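## Task

Move the orange bin and the blue bin, and no other bin, to the edge of the bench closest to the arms. Put the hook back in its current spot, lying flat on the bench with its handle sticking out past that same edge. Every other object must finish resting on whatever supports it now. Anything that stays in place only because a robot is holding it does not count. At the end, release everything and move the arms away.

## Robot and tools

Robots: three identical i2rt Big YAM arms named arm1, arm2 and arm3. Each has six revolute joints, a two-finger gripper and a wrist camera. With joints 1 and 6 at zero and the hand level and pointing forward, the wrist camera rides on top of the hand looking toward the fingertips. Reach is roughly 1.0 m from the joint 1 axis. Joints move at different speeds, so the hand can sweep a wide, curved path between two postures. Two fixed room cameras, room_a and room_b, watch the scene.

Frame: one shared scene frame, origin on the floor, +z up. The hand point is halfway between the fingertips; the hand z axis runs along the fingers and the fingers open and close along its y axis. Robot foot poses are not printed.

execute_actions: argument "actions" is a list holding one action or none. An action is an object keyed by robot name ("arm1", "arm2", "arm3"); under each name goes "joints", an object of named absolute targets (not offsets from the current position), any subset of: joint1_rad (-2.879 to 2.879, base yaw, positive counter-clockwise seen from above, 0 faces the way the foot faces), joint2_rad (0 to 3.141, shoulder, 0 points the upper arm back and roughly level, increasing lifts it up then forward), joint3_rad (0 to 3.019, elbow, 0 folded, increasing opens), joint4_rad (-1.692 to 1.57, hand pitch, positive tips fingers up), joint5_rad (-1.57 to 1.57, hand sideways swing, positive to the arm's right), joint6_rad (-2.094 to 2.094, hand roll, positive clockwise viewed from behind the hand), gripper_m (0 to 0.093 metres between fingertips). Angles are radians. Done tolerances: ±0.045, ±0.14, ±0.09, ±0.055, ±0.03, ±0.035 rad, gripper ±0.003 m. Each finger pad can squeeze about 50 to 62 N, less on some units. All motions in one action start together but may finish at different times. A joint or robot omitted from an action may still be driving toward an earlier target. Optional "cameras" lists which images to return (arm1_cam_wrist, arm2_cam_wrist, arm3_cam_wrist, room_a, room_b, or "all"; omitted/null means all, [] means none). An unknown key, camera or out-of-range number rejects the whole call and nothing moves. An empty actions list just reports state and images.

wait: "seconds" from 0 to 10; commands nothing new and returns the same report as an empty action.

zoom_image: "camera" plus "region" [x0, y0, x1, y1] in pixels of that camera's most recent full image (top-left is 0,0; at most 504 by 504 px). All images are 672x504.

finished_scene: "scene" is the number of the scene being ended; irreversible, and the reply says whether the goal was met. Sending a reply with no tool call ends everything.

Reading results: each call returns per-robot state, joint_positions, joint torques (whole drive output in joint order excluding gripper, with per-unit offset, scale and noise; nonzero in free air, unreliable for detecting contact) and images, with a "pictures" line giving image order. joint_status reports how each commanded joint of the last accepted action ended. "off_target": stopped short and may still be pushing. "contact_stop" or "time_out": the joint holds where it stopped, though a timed-out joint may keep a target no more than 0.375, 0.375, 0.113, 0.225, 0.075, 0.3 rad (joints 1 to 6) away and resume if free; on_its_own will name it, and "held at" there is the held target, not the actual position. To relieve pushing, command the reported position. "joint command not followed" (with a "cause:" line) means a safety check blocked that arm's joint targets, to avoid self or arm-to-arm collision; its gripper command still runs, and blocked joints show "not_followed" and may be retried on later actions until new passable targets are sent. Calls without an action never show this. A tiny change from the current position may produce no motion. Joints supporting a load sag. If any call reports a stop, later motion calls in the same reply are skipped.

Motor heat: holding loads warms motors, even while you are thinking. A MOTOR HOT line appears from 85 °C; at 100 °C that arm's motors and gripper go limp until cooled (OVER-TEMPERATURE FAULT) and the arm drops; affected keys read "limit_stop_at_motor_heat" and must be re-sent. Some heat persists into the next scene.

Things to avoid: arms do not halt on contact and can push very hard, so do not drive into the bench or objects. Never let two arms squeeze against each other; the collision check ignores fingers, gripper housings and wrist cameras and can react late, and no state line reports arm-to-arm contact. Do not drop, slam or let objects slip, and never push anything off the work area or onto the floor. Loose objects may occasionally get nudged by outside disturbances. The robot keeps its last command during your thinking time, so avoid leaving it pushing or holding loads while you deliberate.

Each tool is called after "Emit:" as name(argument=value, ...) on one line, values as JSON.

## Session

Emit:
execute_actions(actions=[])

Scene clock: 0.00 s.
Joint torques (N m, as the arm reports them, + toward a larger angle): no reading
arm1.joint_positions: joint1_rad=+0.785 joint2_rad=+0.427 joint3_rad=+1.468 joint4_rad=-1.217 joint5_rad=+0.098 joint6_rad=-0.051 gripper_m=+0.094
arm1.joint_status: not commanded
arm1.hand: x=-1.0137 y=+0.1128 z=+1.4198 quat_wxyz=(-0.287, +0.705, -0.299, -0.576) (m; scene frame)
arm2.joint_positions: joint1_rad=-0.443 joint2_rad=+0.488 joint3_rad=+1.620 joint4_rad=-1.334 joint5_rad=-0.247 joint6_rad=-0.416 gripper_m=+0.094
arm2.joint_status: not commanded
arm2.hand: x=-0.0087 y=+0.1235 z=+1.4018 quat_wxyz=(-0.551, +0.599, -0.488, -0.315) (m; scene frame)
arm3.joint_positions: joint1_rad=-0.175 joint2_rad=+0.656 joint3_rad=+1.649 joint4_rad=-1.381 joint5_rad=-0.267 joint6_rad=-0.125 gripper_m=+0.095
arm3.joint_status: not commanded
arm3.hand: x=+0.9352 y=+0.2011 z=+1.3689 quat_wxyz=(-0.373, +0.626, -0.542, -0.420) (m; scene frame)
pictures: arm1_cam_wrist, arm2_cam_wrist, arm3_cam_wrist, room_a, room_b
Images, in order (width x height): arm1_cam_wrist 672x504, arm2_cam_wrist 672x504, arm3_cam_wrist 672x504, room_a 672x504, room_b 672x504.

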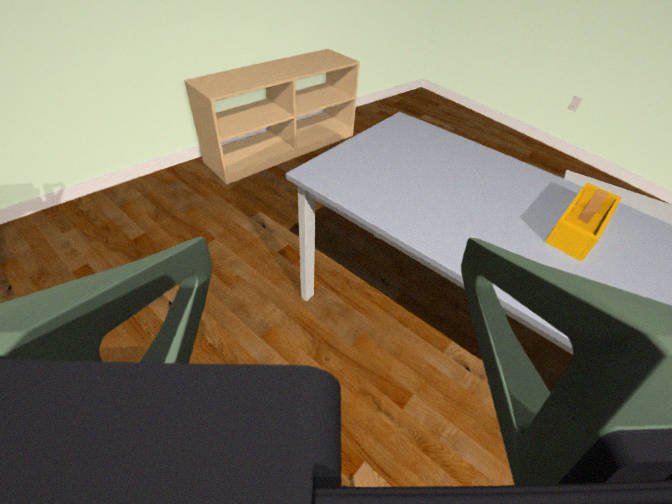

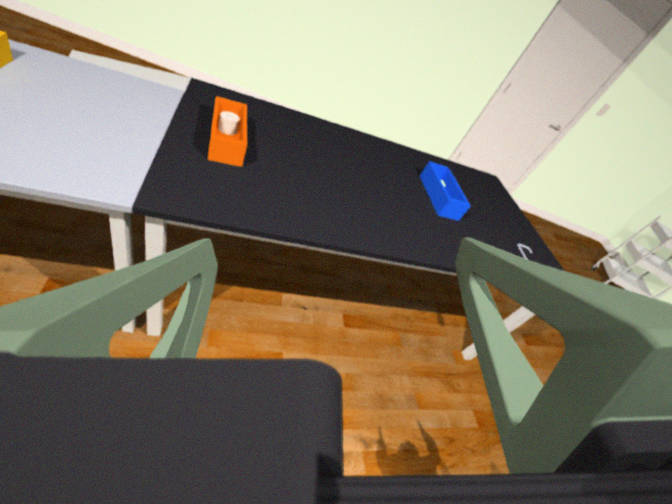

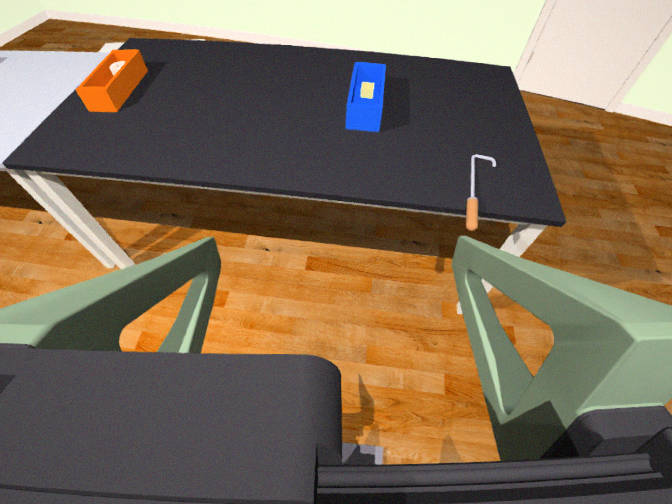

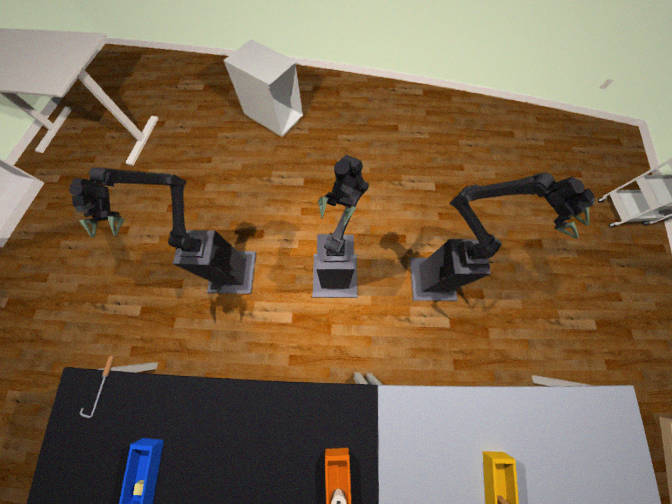

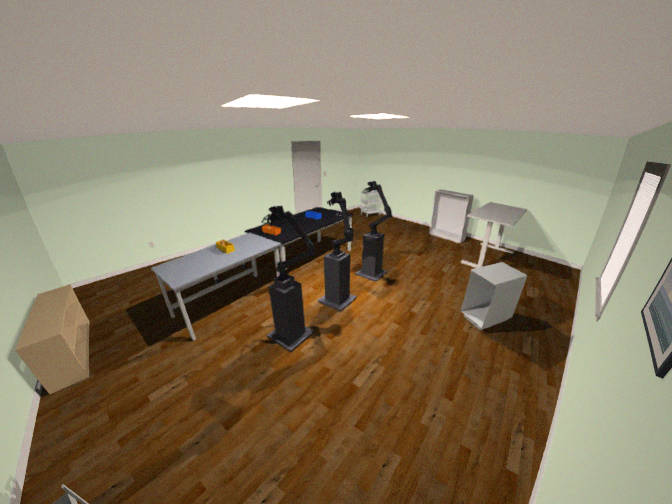

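Emit:
execute_actions(actions=[{"arm2":{"joints":{"joint1_rad":0,"joint2_rad":1.57,"joint3_rad":1.57,"joint4_rad":-0.8,"joint5_rad":0,"joint6_rad":0}},"arm3":{"joints":{"joint1_rad":0,"joint2_rad":1.57,"joint3_rad":1.57,"joint4_rad":0,"joint5_rad":0,"joint6_rad":0}}}])

Emit:
execute_actions(actions=[{"arm2":{"joints":{"joint2_rad":2.2,"joint3_rad":2.2,"joint4_rad":-0.8}},"arm3":{"joints":{"joint1_rad":-0.6,"joint4_rad":-0.8}}}])

Emit:
execute_actions(actions=[{"arm2":{"joints":{"joint1_rad":0.3}},"arm3":{"joints":{"joint3_rad":0.9,"joint4_rad":0.3}}}])

Scene clock: 5.77 s.
Joint torques (N m, as the arm reports them, + toward a larger angle): arm1=[-1.55  4.92  7.48  1.96  0.05 -0.06] | arm2=[ -0.09 -16.95  10.13   1.75   0.19   0.15] | arm3=[  1.42 -15.14  12.79   2.3    0.23   0.11]
arm1.joint_positions: joint1_rad=+0.785 joint2_rad=+0.427 joint3_rad=+1.468 joint4_rad=-1.217 joint5_rad=+0.098 joint6_rad=-0.051 gripper_m=+0.094
arm1.joint_status: not commanded
arm1.hand: x=-1.0137 y=+0.1128 z=+1.4198 quat_wxyz=(-0.287, +0.705, -0.299, -0.576) (m; scene frame)
arm2.joint_positions: joint1_rad=-0.003 joint2_rad=+1.573 joint3_rad=+1.557 joint4_rad=-0.813 joint5_rad=-0.004 joint6_rad=-0.016 gripper_m=+0.094
arm2.joint_status: all done
arm2.hand: x=-0.0340 y=+0.6375 z=+1.0573 quat_wxyz=(-0.254, +0.673, -0.645, -0.258) (m; scene frame)
arm3.joint_positions: joint1_rad=-0.008 joint2_rad=+1.575 joint3_rad=+1.563 joint4_rad=-0.015 joint5_rad=-0.003 joint6_rad=-0.016 gripper_m=+0.095
arm3.joint_status: all done
arm3.hand: x=+0.9418 y=+0.7210 z=+1.2191 quat_wxyz=(-0.492, +0.514, -0.502, -0.492) (m; scene frame)
pictures: arm1_cam_wrist, arm2_cam_wrist, arm3_cam_wrist, room_a, room_b
Images, in order (width x height): arm1_cam_wrist 672x504, arm2_cam_wrist 672x504, arm3_cam_wrist 672x504, room_a 672x504, room_b 672x504.

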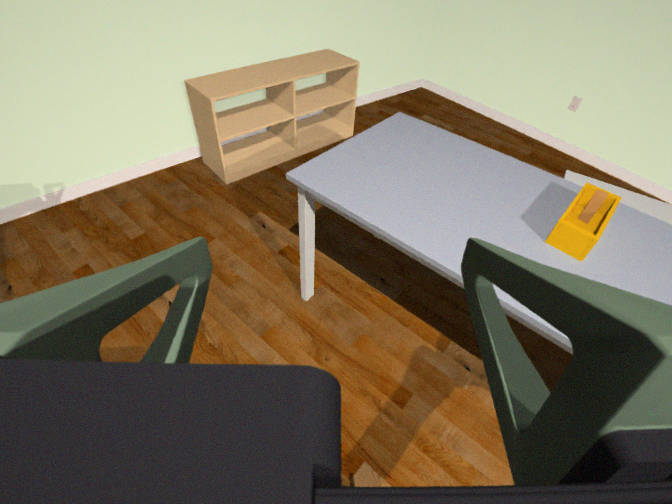

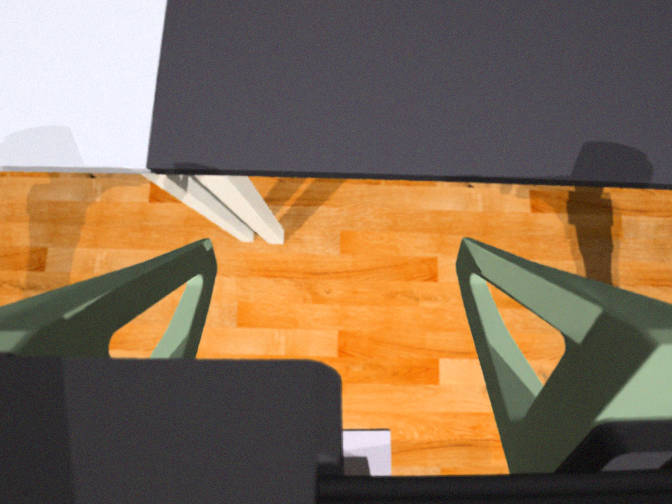

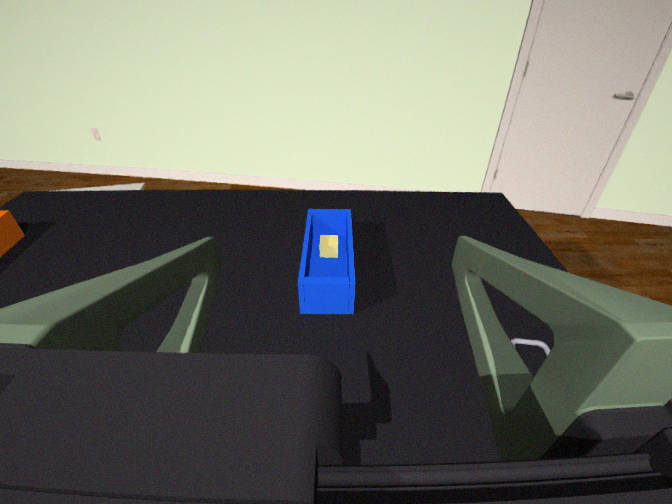

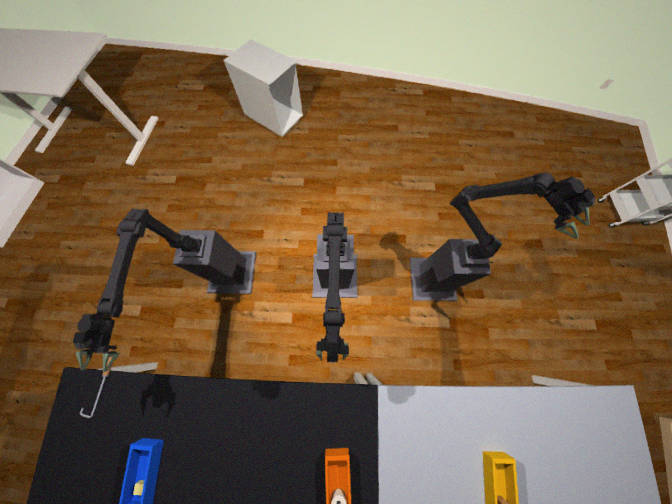

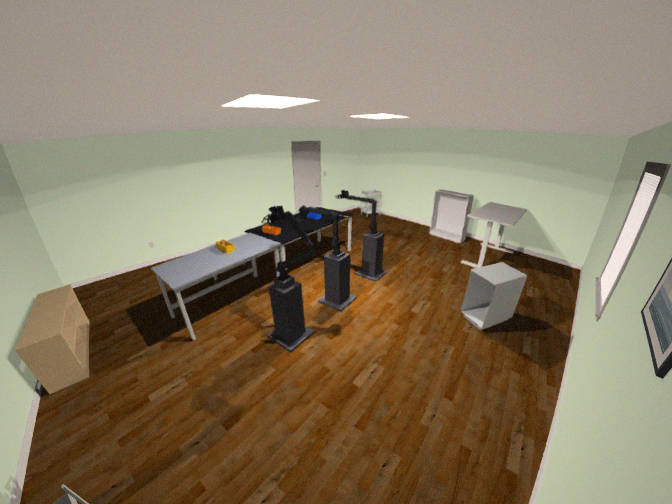

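Scene clock: 7.50 s.
Joint torques (N m, as the arm reports them, + toward a larger angle): arm1=[-1.55  4.91  7.47  1.96  0.05 -0.06] | arm2=[ -0.35 -27.41  13.67   1.46   0.19   0.16] | arm3=[  1.16 -14.26  12.5    1.07   0.05   0.07]
arm1.joint_positions: joint1_rad=+0.785 joint2_rad=+0.427 joint3_rad=+1.468 joint4_rad=-1.217 joint5_rad=+0.098 joint6_rad=-0.051 gripper_m=+0.094
arm1.joint_status: not commanded
arm1.hand: x=-1.0137 y=+0.1128 z=+1.4198 quat_wxyz=(-0.287, +0.705, -0.299, -0.576) (m; scene frame)
arm2.joint_positions: joint1_rad=-0.003 joint2_rad=+2.207 joint3_rad=+2.135 joint4_rad=-0.807 joint5_rad=-0.004 joint6_rad=-0.016 gripper_m=+0.094
arm2.joint_status: all done
arm2.hand: x=-0.0389 y=+0.8381 z=+0.9136 quat_wxyz=(-0.237, +0.680, -0.651, -0.242) (m; scene frame)
arm3.joint_positions: joint1_rad=-0.607 joint2_rad=+1.575 joint3_rad=+1.563 joint4_rad=-0.791 joint5_rad=+0.003 joint6_rad=-0.013 gripper_m=+0.095
arm3.joint_status: all done
arm3.hand: x=+1.3068 y=+0.5353 z=+1.0483 quat_wxyz=(-0.329, +0.442, -0.817, -0.172) (m; scene frame)
pictures: arm1_cam_wrist, arm2_cam_wrist, arm3_cam_wrist, room_a, room_b
Images, in order (width x height): arm1_cam_wrist 672x504, arm2_cam_wrist 672x504, arm3_cam_wrist 672x504, room_a 672x504, room_b 672x504.

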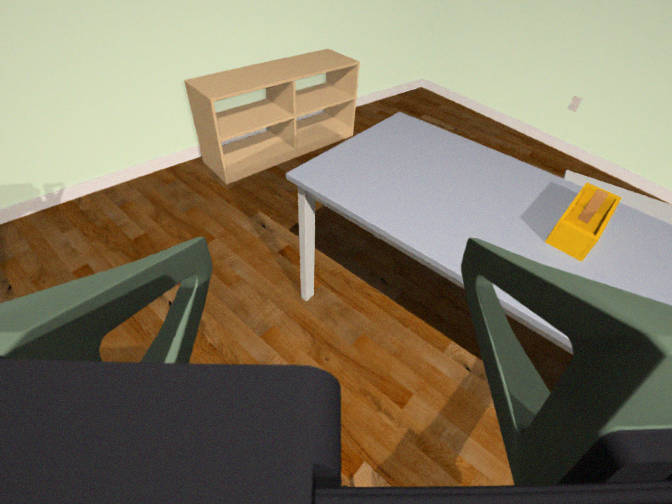

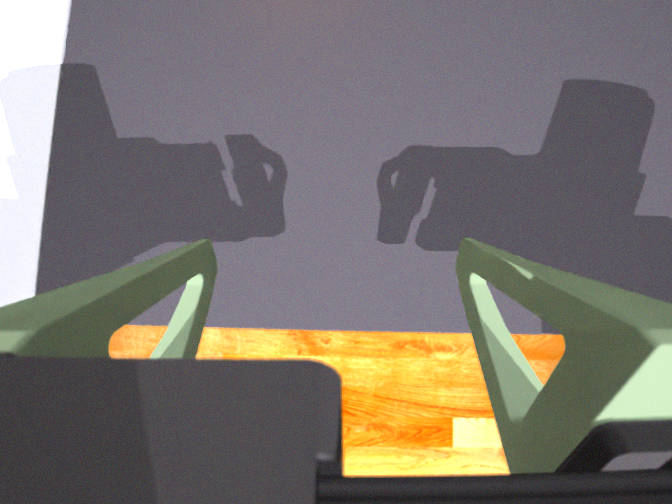

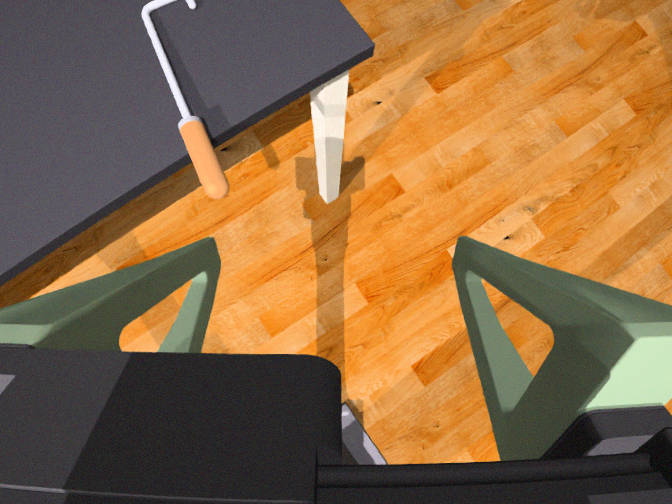

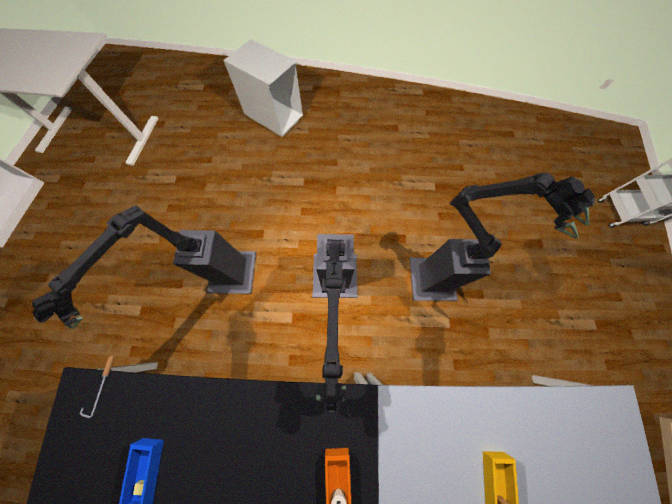

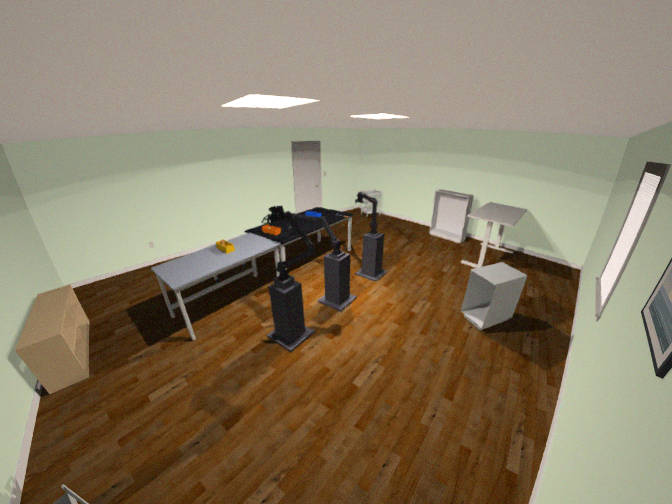

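Scene clock: 9.37 s.
Joint torques (N m, as the arm reports them, + toward a larger angle): arm1=[-1.56  4.92  7.47  1.97  0.05 -0.06] | arm2=[ -0.01 -27.55  13.65   1.41   0.12   0.17] | arm3=[  1.5  -12.23   9.02   2.38   0.03   0.11]
arm1.joint_positions: joint1_rad=+0.785 joint2_rad=+0.427 joint3_rad=+1.468 joint4_rad=-1.217 joint5_rad=+0.098 joint6_rad=-0.051 gripper_m=+0.094
arm1.joint_status: not commanded
arm1.hand: x=-1.0137 y=+0.1128 z=+1.4198 quat_wxyz=(-0.287, +0.705, -0.299, -0.576) (m; scene frame)
arm2.joint_positions: joint1_rad=+0.295 joint2_rad=+2.207 joint3_rad=+2.135 joint4_rad=-0.807 joint5_rad=-0.002 joint6_rad=-0.013 gripper_m=+0.094
arm2.joint_status: all done
arm2.hand: x=-0.2839 y=+0.7949 z=+0.9133 quat_wxyz=(-0.199, +0.768, -0.544, -0.274) (m; scene frame)
arm3.joint_positions: joint1_rad=-0.607 joint2_rad=+1.565 joint3_rad=+0.909 joint4_rad=+0.284 joint5_rad=+0.003 joint6_rad=-0.013 gripper_m=+0.095
arm3.joint_status: all done
arm3.hand: x=+1.2924 y=+0.5140 z=+0.9081 quat_wxyz=(-0.497, +0.394, -0.728, -0.260) (m; scene frame)
pictures: arm1_cam_wrist, arm2_cam_wrist, arm3_cam_wrist, room_a, room_b
Images, in order (width x height): arm1_cam_wrist 672x504, arm2_cam_wrist 672x504, arm3_cam_wrist 672x504, room_a 672x504, room_b 672x504.

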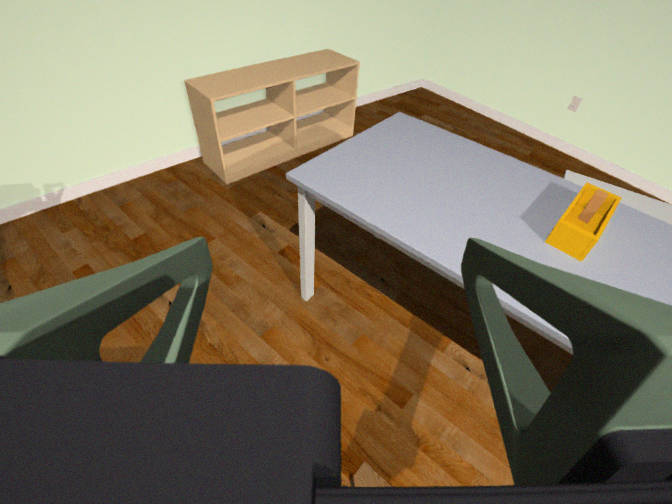

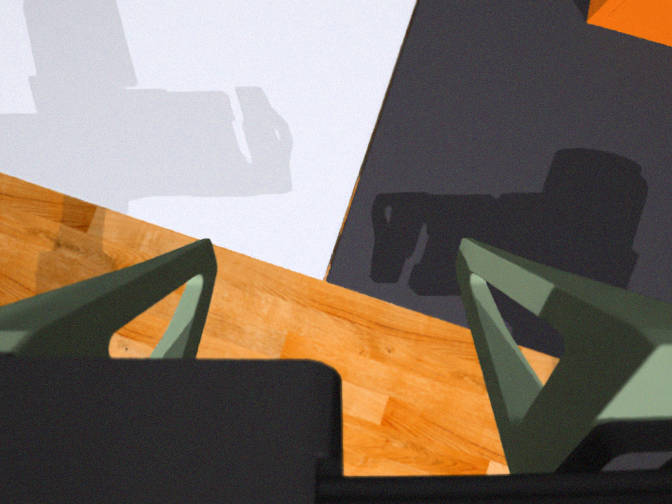

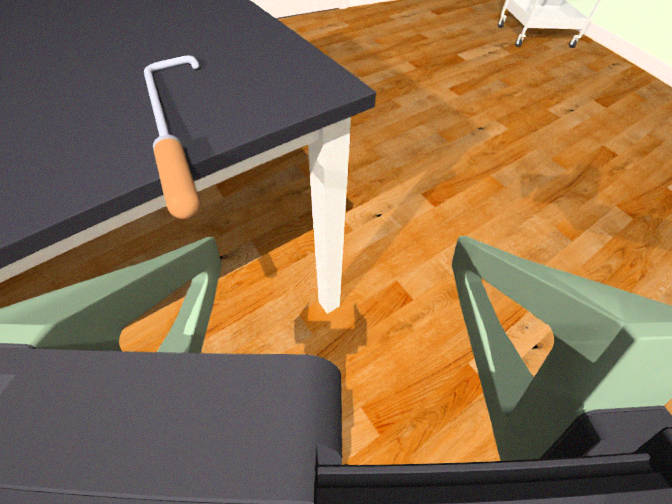

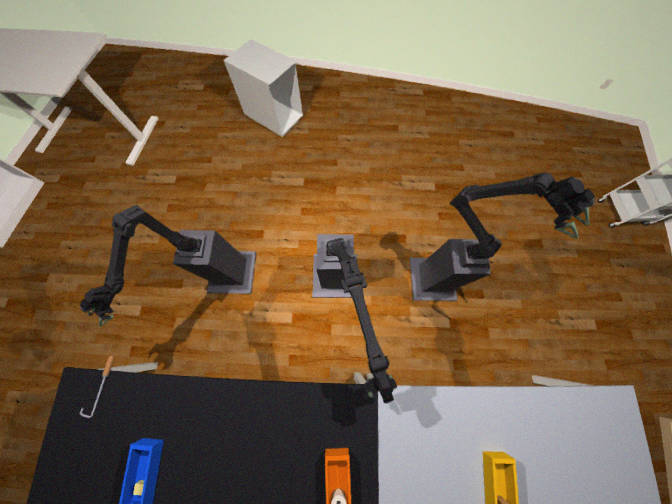

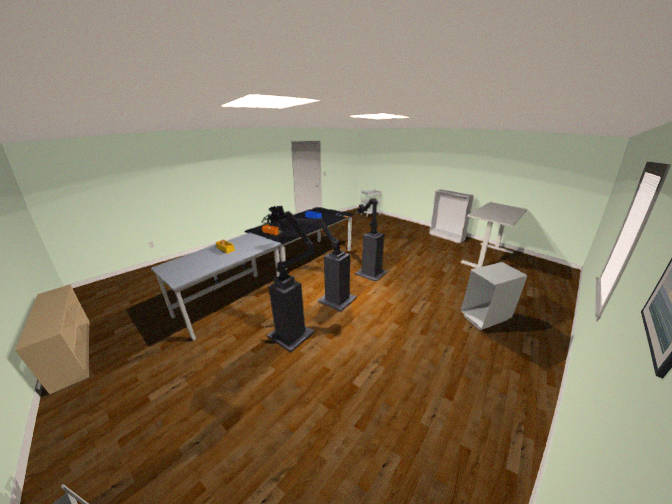

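Emit:
execute_actions(actions=[{"arm2":{"joints":{"joint1_rad":0,"joint2_rad":1.2,"joint3_rad":1.0,"joint4_rad":0}},"arm3":{"joints":{"joint1_rad":-0.69,"joint2_rad":2.206,"joint3_rad":1.03,"joint4_rad":1.18,"joint5_rad":-0.68}}}], cameras=["arm3_cam_wrist","room_a","room_b"])

Scene clock: 22.03 s.
Joint torques (N m, as the arm reports them, + toward a larger angle): arm1=[-1.6   4.92  7.48  1.97  0.05 -0.06] | arm2=[ -1.13 -11.07   9.62   1.92   0.     0.12] | arm3=[  1.34 -16.57   7.29   2.34   0.     0.06]
arm1.joint_positions: joint1_rad=+0.785 joint2_rad=+0.427 joint3_rad=+1.468 joint4_rad=-1.217 joint5_rad=+0.098 joint6_rad=-0.051 gripper_m=+0.094
arm1.joint_status: not commanded
arm1.hand: x=-1.0137 y=+0.1128 z=+1.4198 quat_wxyz=(-0.287, +0.705, -0.299, -0.576) (m; scene frame)
arm2.joint_positions: joint1_rad=+0.009 joint2_rad=+1.209 joint3_rad=+0.996 joint4_rad=-0.010 joint5_rad=+0.001 joint6_rad=-0.012 gripper_m=+0.094
arm2.joint_status: all done
arm2.hand: x=-0.0382 y=+0.5635 z=+1.1094 quat_wxyz=(-0.436, +0.566, -0.539, -0.446) (m; scene frame)
arm3.joint_positions: joint1_rad=-0.696 joint2_rad=+2.210 joint3_rad=+1.014 joint4_rad=+1.164 joint5_rad=-0.677 joint6_rad=-0.013 gripper_m=+0.095
arm3.joint_status: all done
arm3.hand: x=+1.2713 y=+0.5724 z=+0.7527 quat_wxyz=(-0.490, +0.504, -0.511, -0.495) (m; scene frame)
pictures: arm3_cam_wrist, room_a, room_b
Images, in order (width x height): arm3_cam_wrist 672x504, room_a 672x504, room_b 672x504.

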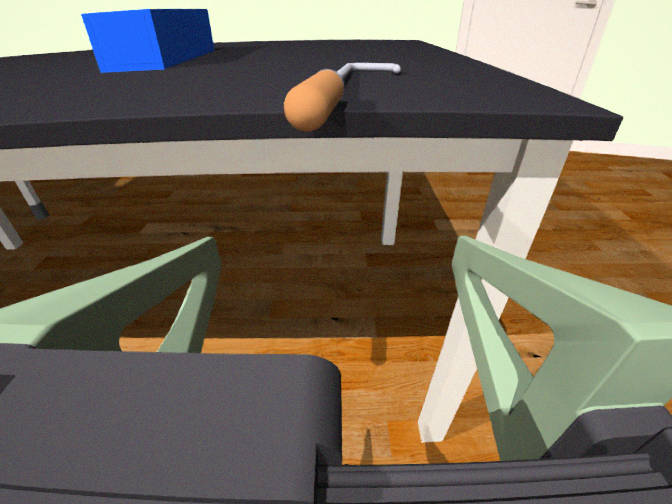

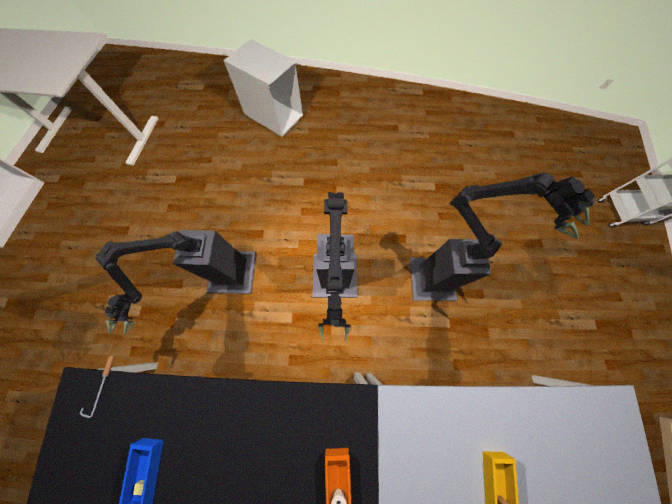

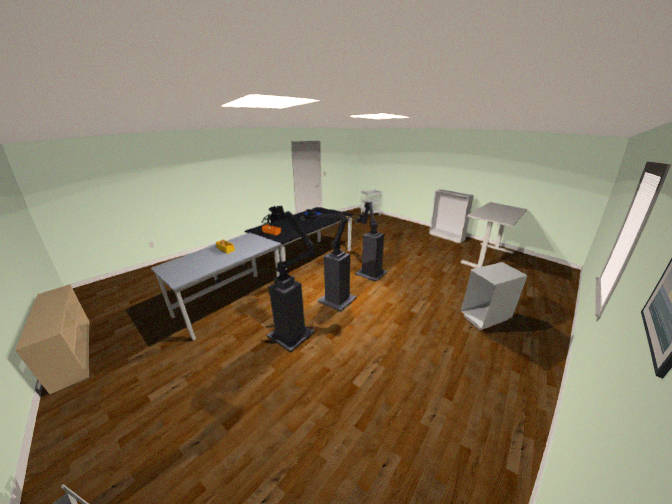

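Emit:
execute_actions(actions=[{"arm3":{"joints":{"joint1_rad":-0.52,"joint2_rad":2.265,"joint3_rad":1.265,"joint4_rad":1.035,"joint5_rad":-0.41}}}], cameras=["arm3_cam_wrist","room_a"])

Scene clock: 27.77 s.
Joint torques (N m, as the arm reports them, + toward a larger angle): arm1=[-1.6   4.93  7.47  1.95  0.06 -0.06] | arm2=[ -1.21 -11.38   9.57   1.85   0.     0.13] | arm3=[  0.32 -17.28   9.7    1.41   0.21   0.09]
arm1.joint_positions: joint1_rad=+0.785 joint2_rad=+0.427 joint3_rad=+1.468 joint4_rad=-1.217 joint5_rad=+0.098 joint6_rad=-0.051 gripper_m=+0.094
arm1.joint_status: not commanded
arm1.hand: x=-1.0137 y=+0.1128 z=+1.4198 quat_wxyz=(-0.287, +0.705, -0.299, -0.576) (m; scene frame)
arm2.joint_positions: joint1_rad=+0.009 joint2_rad=+1.209 joint3_rad=+0.996 joint4_rad=-0.010 joint5_rad=+0.001 joint6_rad=-0.012 gripper_m=+0.094
arm2.joint_status: not commanded
arm2.hand: x=-0.0382 y=+0.5635 z=+1.1094 quat_wxyz=(-0.436, +0.566, -0.539, -0.446) (m; scene frame)
arm3.joint_positions: joint1_rad=-0.515 joint2_rad=+2.250 joint3_rad=+1.241 joint4_rad=+1.043 joint5_rad=-0.412 joint6_rad=-0.013 gripper_m=+0.095
arm3.joint_status: all done
arm3.hand: x=+1.2434 y=+0.6887 z=+0.7872 quat_wxyz=(-0.533, +0.478, -0.509, -0.478) (m; scene frame)
pictures: arm3_cam_wrist, room_a
Images, in order (width x height): arm3_cam_wrist 672x504, room_a 672x504.

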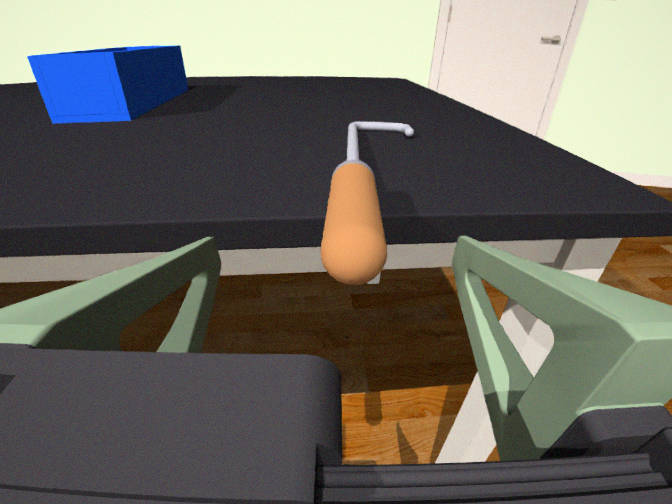

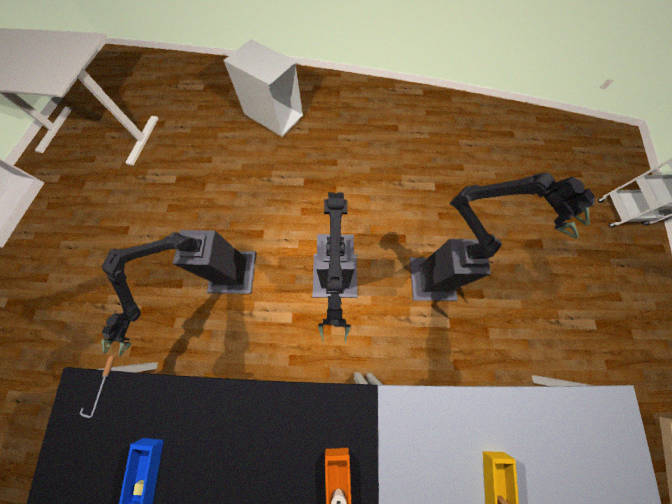

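Emit:
execute_actions(actions=[{"arm3":{"joints":{"joint1_rad":-0.487,"joint2_rad":2.37,"joint3_rad":1.49,"joint4_rad":0.88,"joint5_rad":-0.36}}}], cameras=["arm3_cam_wrist"])

Scene clock: 34.47 s.
Joint torques (N m, as the arm reports them, + toward a larger angle): arm1=[-1.58  4.91  7.47  1.96  0.05 -0.06] | arm2=[ -1.22 -11.39   9.57   1.96   0.     0.13] | arm3=[  2.15 -19.81  11.69   1.41   0.21   0.13]
arm1.joint_positions: joint1_rad=+0.785 joint2_rad=+0.427 joint3_rad=+1.468 joint4_rad=-1.217 joint5_rad=+0.098 joint6_rad=-0.051 gripper_m=+0.094
arm1.joint_status: not commanded
arm1.hand: x=-1.0137 y=+0.1128 z=+1.4198 quat_wxyz=(-0.287, +0.705, -0.299, -0.576) (m; scene frame)
arm2.joint_positions: joint1_rad=+0.009 joint2_rad=+1.209 joint3_rad=+0.996 joint4_rad=-0.010 joint5_rad=+0.001 joint6_rad=-0.012 gripper_m=+0.094
arm2.joint_status: not commanded
arm2.hand: x=-0.0382 y=+0.5635 z=+1.1094 quat_wxyz=(-0.436, +0.566, -0.539, -0.446) (m; scene frame)
arm3.joint_positions: joint1_rad=-0.493 joint2_rad=+2.358 joint3_rad=+1.454 joint4_rad=+0.887 joint5_rad=-0.363 joint6_rad=-0.013 gripper_m=+0.095
arm3.joint_status: all done
arm3.hand: x=+1.2634 y=+0.7459 z=+0.7651 quat_wxyz=(-0.522, +0.477, -0.533, -0.465) (m; scene frame)
pictures: arm3_cam_wrist
Images, in order (width x height): arm3_cam_wrist 672x504.

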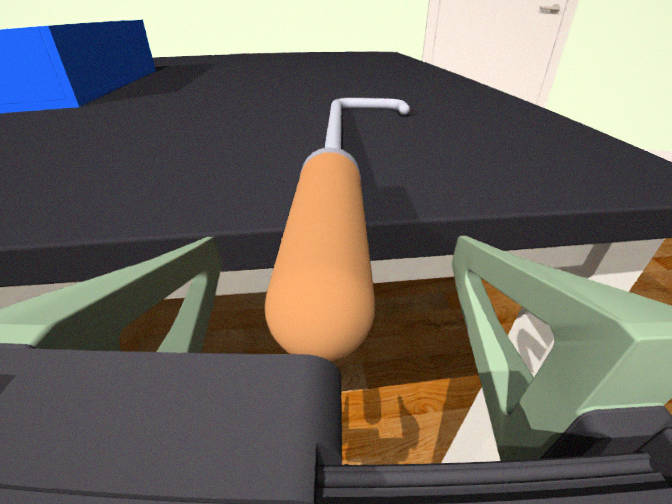

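Emit:
execute_actions(actions=[{"arm3":{"joints":{"joint1_rad":-0.475,"joint3_rad":1.505,"gripper_m":0.05}}}], cameras=[])

Emit:
execute_actions(actions=[{"arm3":{"joints":{"gripper_m":0.0}}}], cameras=["arm3_cam_wrist"])

Emit:
execute_actions(actions=[{"arm3":{"joints":{"joint2_rad":2.0,"joint4_rad":0.55}}}], cameras=["arm3_cam_wrist"])

Scene clock: 38.60 s.
Joint torques (N m, as the arm reports them, + toward a larger angle): arm1=[-1.57  4.93  7.47  1.96  0.05 -0.06] | arm2=[ -1.27 -11.47   9.56   1.83   0.     0.13] | arm3=[  1.36 -19.73  12.42   1.33   0.21   0.13]
arm1.joint_positions: joint1_rad=+0.785 joint2_rad=+0.427 joint3_rad=+1.468 joint4_rad=-1.217 joint5_rad=+0.098 joint6_rad=-0.051 gripper_m=+0.094
arm1.joint_status: not commanded
arm1.hand: x=-1.0137 y=+0.1128 z=+1.4198 quat_wxyz=(-0.287, +0.705, -0.299, -0.576) (m; scene frame)
arm2.joint_positions: joint1_rad=+0.009 joint2_rad=+1.209 joint3_rad=+0.996 joint4_rad=-0.010 joint5_rad=+0.001 joint6_rad=-0.012 gripper_m=+0.094
arm2.joint_status: not commanded
arm2.hand: x=-0.0382 y=+0.5635 z=+1.1094 quat_wxyz=(-0.436, +0.566, -0.539, -0.446) (m; scene frame)
arm3.joint_positions: joint1_rad=-0.484 joint2_rad=+2.358 joint3_rad=+1.463 joint4_rad=+0.887 joint5_rad=-0.363 joint6_rad=-0.013 gripper_m=+0.050
arm3.joint_status: all done
arm3.hand: x=+1.2575 y=+0.7513 z=+0.7692 quat_wxyz=(-0.523, +0.478, -0.528, -0.468) (m; scene frame)
pictures: none
No camera images: the call's "cameras" was empty. Leave "cameras" out to get every camera's image.

Scene clock: 39.20 s.
Joint torques (N m, as the arm reports them, + toward a larger angle): arm1=[-1.59  4.92  7.46  1.97  0.05 -0.06] | arm2=[ -1.06 -11.3    9.66   1.91   0.03   0.12] | arm3=[  1.15 -18.97  12.49   1.42   0.11   0.09]
arm1.joint_positions: joint1_rad=+0.785 joint2_rad=+0.427 joint3_rad=+1.468 joint4_rad=-1.217 joint5_rad=+0.098 joint6_rad=-0.051 gripper_m=+0.094
arm1.joint_status: not commanded
arm1.hand: x=-1.0137 y=+0.1128 z=+1.4198 quat_wxyz=(-0.287, +0.705, -0.299, -0.576) (m; scene frame)
arm2.joint_positions: joint1_rad=+0.009 joint2_rad=+1.209 joint3_rad=+0.996 joint4_rad=-0.010 joint5_rad=+0.001 joint6_rad=-0.012 gripper_m=+0.094
arm2.joint_status: not commanded
arm2.hand: x=-0.0382 y=+0.5635 z=+1.1094 quat_wxyz=(-0.436, +0.566, -0.539, -0.446) (m; scene frame)
arm3.joint_positions: joint1_rad=-0.484 joint2_rad=+2.358 joint3_rad=+1.463 joint4_rad=+0.887 joint5_rad=-0.360 joint6_rad=-0.012 gripper_m=+0.030
arm3.joint_status: gripper_m off_target (ended at +0.030, target +0.000)
arm3.hand: x=+1.2580 y=+0.7513 z=+0.7692 quat_wxyz=(-0.523, +0.477, -0.528, -0.468) (m; scene frame)
pictures: arm3_cam_wrist
Images, in order (width x height): arm3_cam_wrist 672x504.

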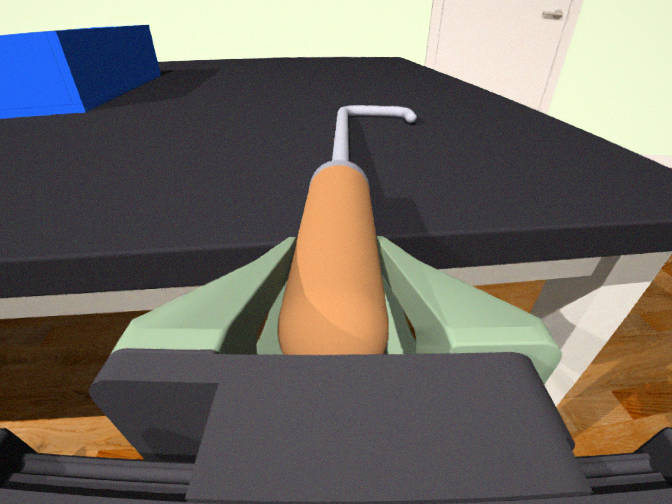

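Scene clock: 40.60 s.
Joint torques (N m, as the arm reports them, + toward a larger angle): arm1=[-1.58  4.91  7.48  1.96  0.05 -0.06] | arm2=[ -1.52 -11.41   9.58   2.04   0.02   0.14] | arm3=[  1.43 -19.63  14.83   2.48   0.08   0.12]
arm1.joint_positions: joint1_rad=+0.785 joint2_rad=+0.427 joint3_rad=+1.468 joint4_rad=-1.217 joint5_rad=+0.098 joint6_rad=-0.051 gripper_m=+0.094
arm1.joint_status: not commanded
arm1.hand: x=-1.0137 y=+0.1128 z=+1.4198 quat_wxyz=(-0.287, +0.705, -0.299, -0.576) (m; scene frame)
arm2.joint_positions: joint1_rad=+0.009 joint2_rad=+1.209 joint3_rad=+0.996 joint4_rad=-0.010 joint5_rad=+0.001 joint6_rad=-0.012 gripper_m=+0.094
arm2.joint_status: not commanded
arm2.hand: x=-0.0382 y=+0.5635 z=+1.1094 quat_wxyz=(-0.436, +0.566, -0.539, -0.446) (m; scene frame)
arm3.joint_positions: joint1_rad=-0.483 joint2_rad=+2.010 joint3_rad=+1.464 joint4_rad=+0.527 joint5_rad=-0.359 joint6_rad=-0.011 gripper_m=+0.030
arm3.joint_status: all done
arm3.hand: x=+1.2559 y=+0.7469 z=+0.9614 quat_wxyz=(-0.520, +0.478, -0.532, -0.467) (m; scene frame)
pictures: arm3_cam_wrist
Images, in order (width x height): arm3_cam_wrist 672x504.

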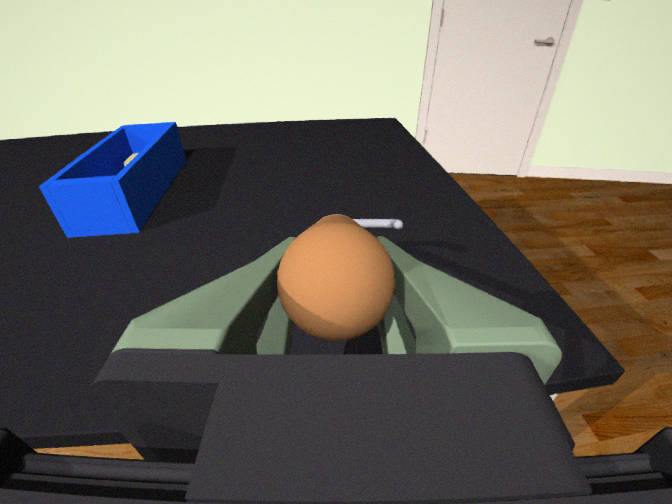

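Emit:
execute_actions(actions=[{"arm3":{"joints":{"joint2_rad":2.365,"joint4_rad":0.86}}}], cameras=["arm3_cam_wrist"])

Emit:
execute_actions(actions=[{"arm3":{"joints":{"joint2_rad":2.29,"joint4_rad":0.88,"joint6_rad":0.8}}}], cameras=["arm3_cam_wrist"])

Emit:
execute_actions(actions=[{"arm3":{"joints":{"joint2_rad":2.25,"joint6_rad":1.57}}}], cameras=["arm3_cam_wrist","room_a"])

Scene clock: 47.43 s.
Joint torques (N m, as the arm reports them, + toward a larger angle): arm1=[-1.57  4.92  7.47  1.95  0.05 -0.06] | arm2=[ -1.48 -11.71   9.73   1.96   0.     0.15] | arm3=[  1.84 -20.14  11.65   1.81   0.05   0.08]
arm1.joint_positions: joint1_rad=+0.785 joint2_rad=+0.427 joint3_rad=+1.468 joint4_rad=-1.217 joint5_rad=+0.098 joint6_rad=-0.051 gripper_m=+0.094
arm1.joint_status: not commanded
arm1.hand: x=-1.0137 y=+0.1128 z=+1.4198 quat_wxyz=(-0.287, +0.705, -0.299, -0.576) (m; scene frame)
arm2.joint_positions: joint1_rad=+0.009 joint2_rad=+1.209 joint3_rad=+0.996 joint4_rad=-0.010 joint5_rad=+0.001 joint6_rad=-0.012 gripper_m=+0.094
arm2.joint_status: not commanded
arm2.hand: x=-0.0382 y=+0.5635 z=+1.1094 quat_wxyz=(-0.436, +0.566, -0.539, -0.446) (m; scene frame)
arm3.joint_positions: joint1_rad=-0.483 joint2_rad=+2.355 joint3_rad=+1.472 joint4_rad=+0.861 joint5_rad=-0.359 joint6_rad=-0.009 gripper_m=+0.030
arm3.joint_status: all done
arm3.hand: x=+1.2592 y=+0.7539 z=+0.7696 quat_wxyz=(-0.518, +0.478, -0.534, -0.467) (m; scene frame)
pictures: arm3_cam_wrist
Images, in order (width x height): arm3_cam_wrist 672x504.

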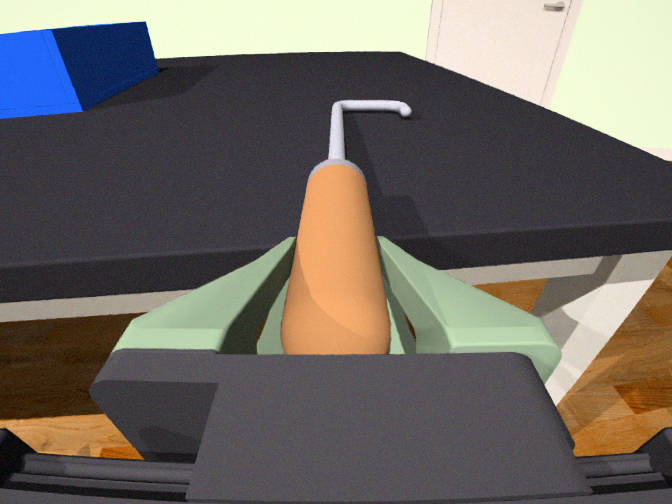

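Scene clock: 49.17 s.
Joint torques (N m, as the arm reports them, + toward a larger angle): arm1=[-1.57  4.91  7.47  1.97  0.06 -0.07] | arm2=[ -1.11 -11.5    9.56   1.94   0.04   0.15] | arm3=[  1.05 -22.7   11.72   2.38   0.07   0.17]
arm1.joint_positions: joint1_rad=+0.785 joint2_rad=+0.427 joint3_rad=+1.468 joint4_rad=-1.217 joint5_rad=+0.098 joint6_rad=-0.051 gripper_m=+0.094
arm1.joint_status: not commanded
arm1.hand: x=-1.0137 y=+0.1128 z=+1.4198 quat_wxyz=(-0.287, +0.705, -0.299, -0.576) (m; scene frame)
arm2.joint_positions: joint1_rad=+0.009 joint2_rad=+1.209 joint3_rad=+0.996 joint4_rad=-0.010 joint5_rad=+0.001 joint6_rad=-0.012 gripper_m=+0.094
arm2.joint_status: not commanded
arm2.hand: x=-0.0382 y=+0.5635 z=+1.1094 quat_wxyz=(-0.436, +0.566, -0.539, -0.446) (m; scene frame)
arm3.joint_positions: joint1_rad=-0.483 joint2_rad=+2.320 joint3_rad=+1.472 joint4_rad=+0.861 joint5_rad=-0.359 joint6_rad=+0.771 gripper_m=+0.030
arm3.joint_status: all done
arm3.hand: x=+1.2604 y=+0.7562 z=+0.7977 quat_wxyz=(-0.311, +0.239, -0.663, -0.637) (m; scene frame)
pictures: arm3_cam_wrist
Images, in order (width x height): arm3_cam_wrist 672x504.

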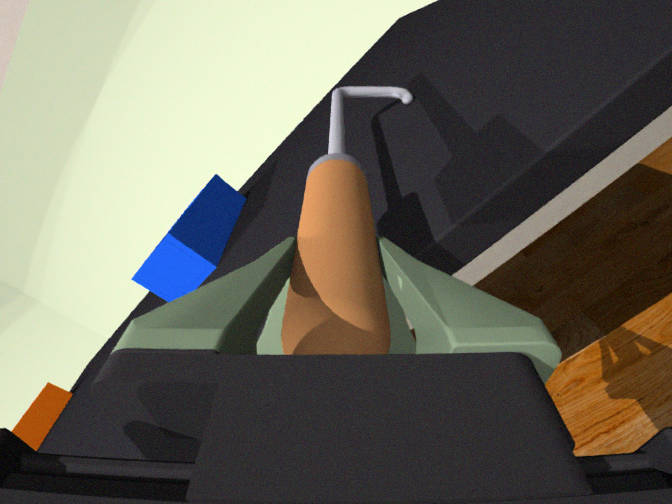

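Scene clock: 50.90 s.
Joint torques (N m, as the arm reports them, + toward a larger angle): arm1=[-1.56  4.94  7.47  1.96  0.05 -0.06] | arm2=[ -1.46 -11.24   9.56   1.9    0.     0.13] | arm3=[  1.88 -22.84  12.06   2.44   0.09   0.02]
arm1.joint_positions: joint1_rad=+0.785 joint2_rad=+0.427 joint3_rad=+1.468 joint4_rad=-1.217 joint5_rad=+0.098 joint6_rad=-0.051 gripper_m=+0.094
arm1.joint_status: not commanded
arm1.hand: x=-1.0137 y=+0.1128 z=+1.4198 quat_wxyz=(-0.287, +0.705, -0.299, -0.576) (m; scene frame)
arm2.joint_positions: joint1_rad=+0.009 joint2_rad=+1.209 joint3_rad=+0.996 joint4_rad=-0.010 joint5_rad=+0.001 joint6_rad=-0.012 gripper_m=+0.094
arm2.joint_status: not commanded
arm2.hand: x=-0.0382 y=+0.5635 z=+1.1094 quat_wxyz=(-0.436, +0.566, -0.539, -0.446) (m; scene frame)
arm3.joint_positions: joint1_rad=-0.483 joint2_rad=+2.291 joint3_rad=+1.472 joint4_rad=+0.861 joint5_rad=-0.359 joint6_rad=+1.552 gripper_m=+0.030
arm3.joint_status: all done
arm3.hand: x=+1.2609 y=+0.7574 z=+0.8205 quat_wxyz=(-0.049, -0.027, -0.695, -0.717) (m; scene frame)
pictures: arm3_cam_wrist, room_a
Images, in order (width x height): arm3_cam_wrist 672x504, room_a 672x504.

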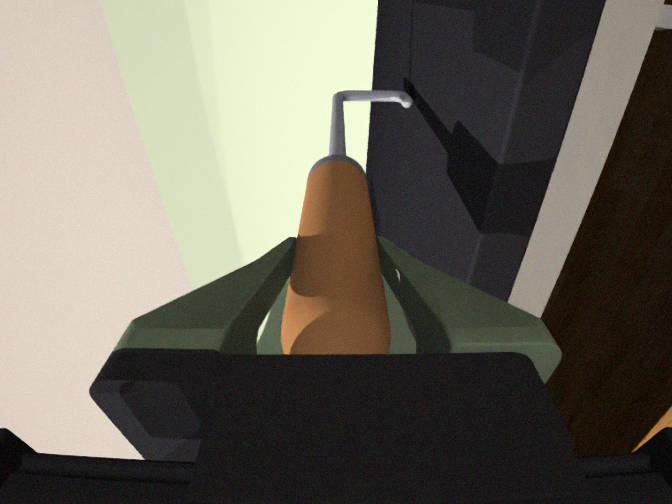

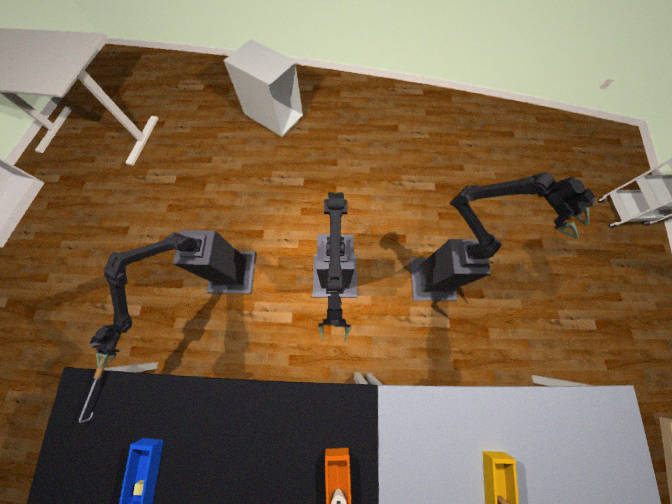

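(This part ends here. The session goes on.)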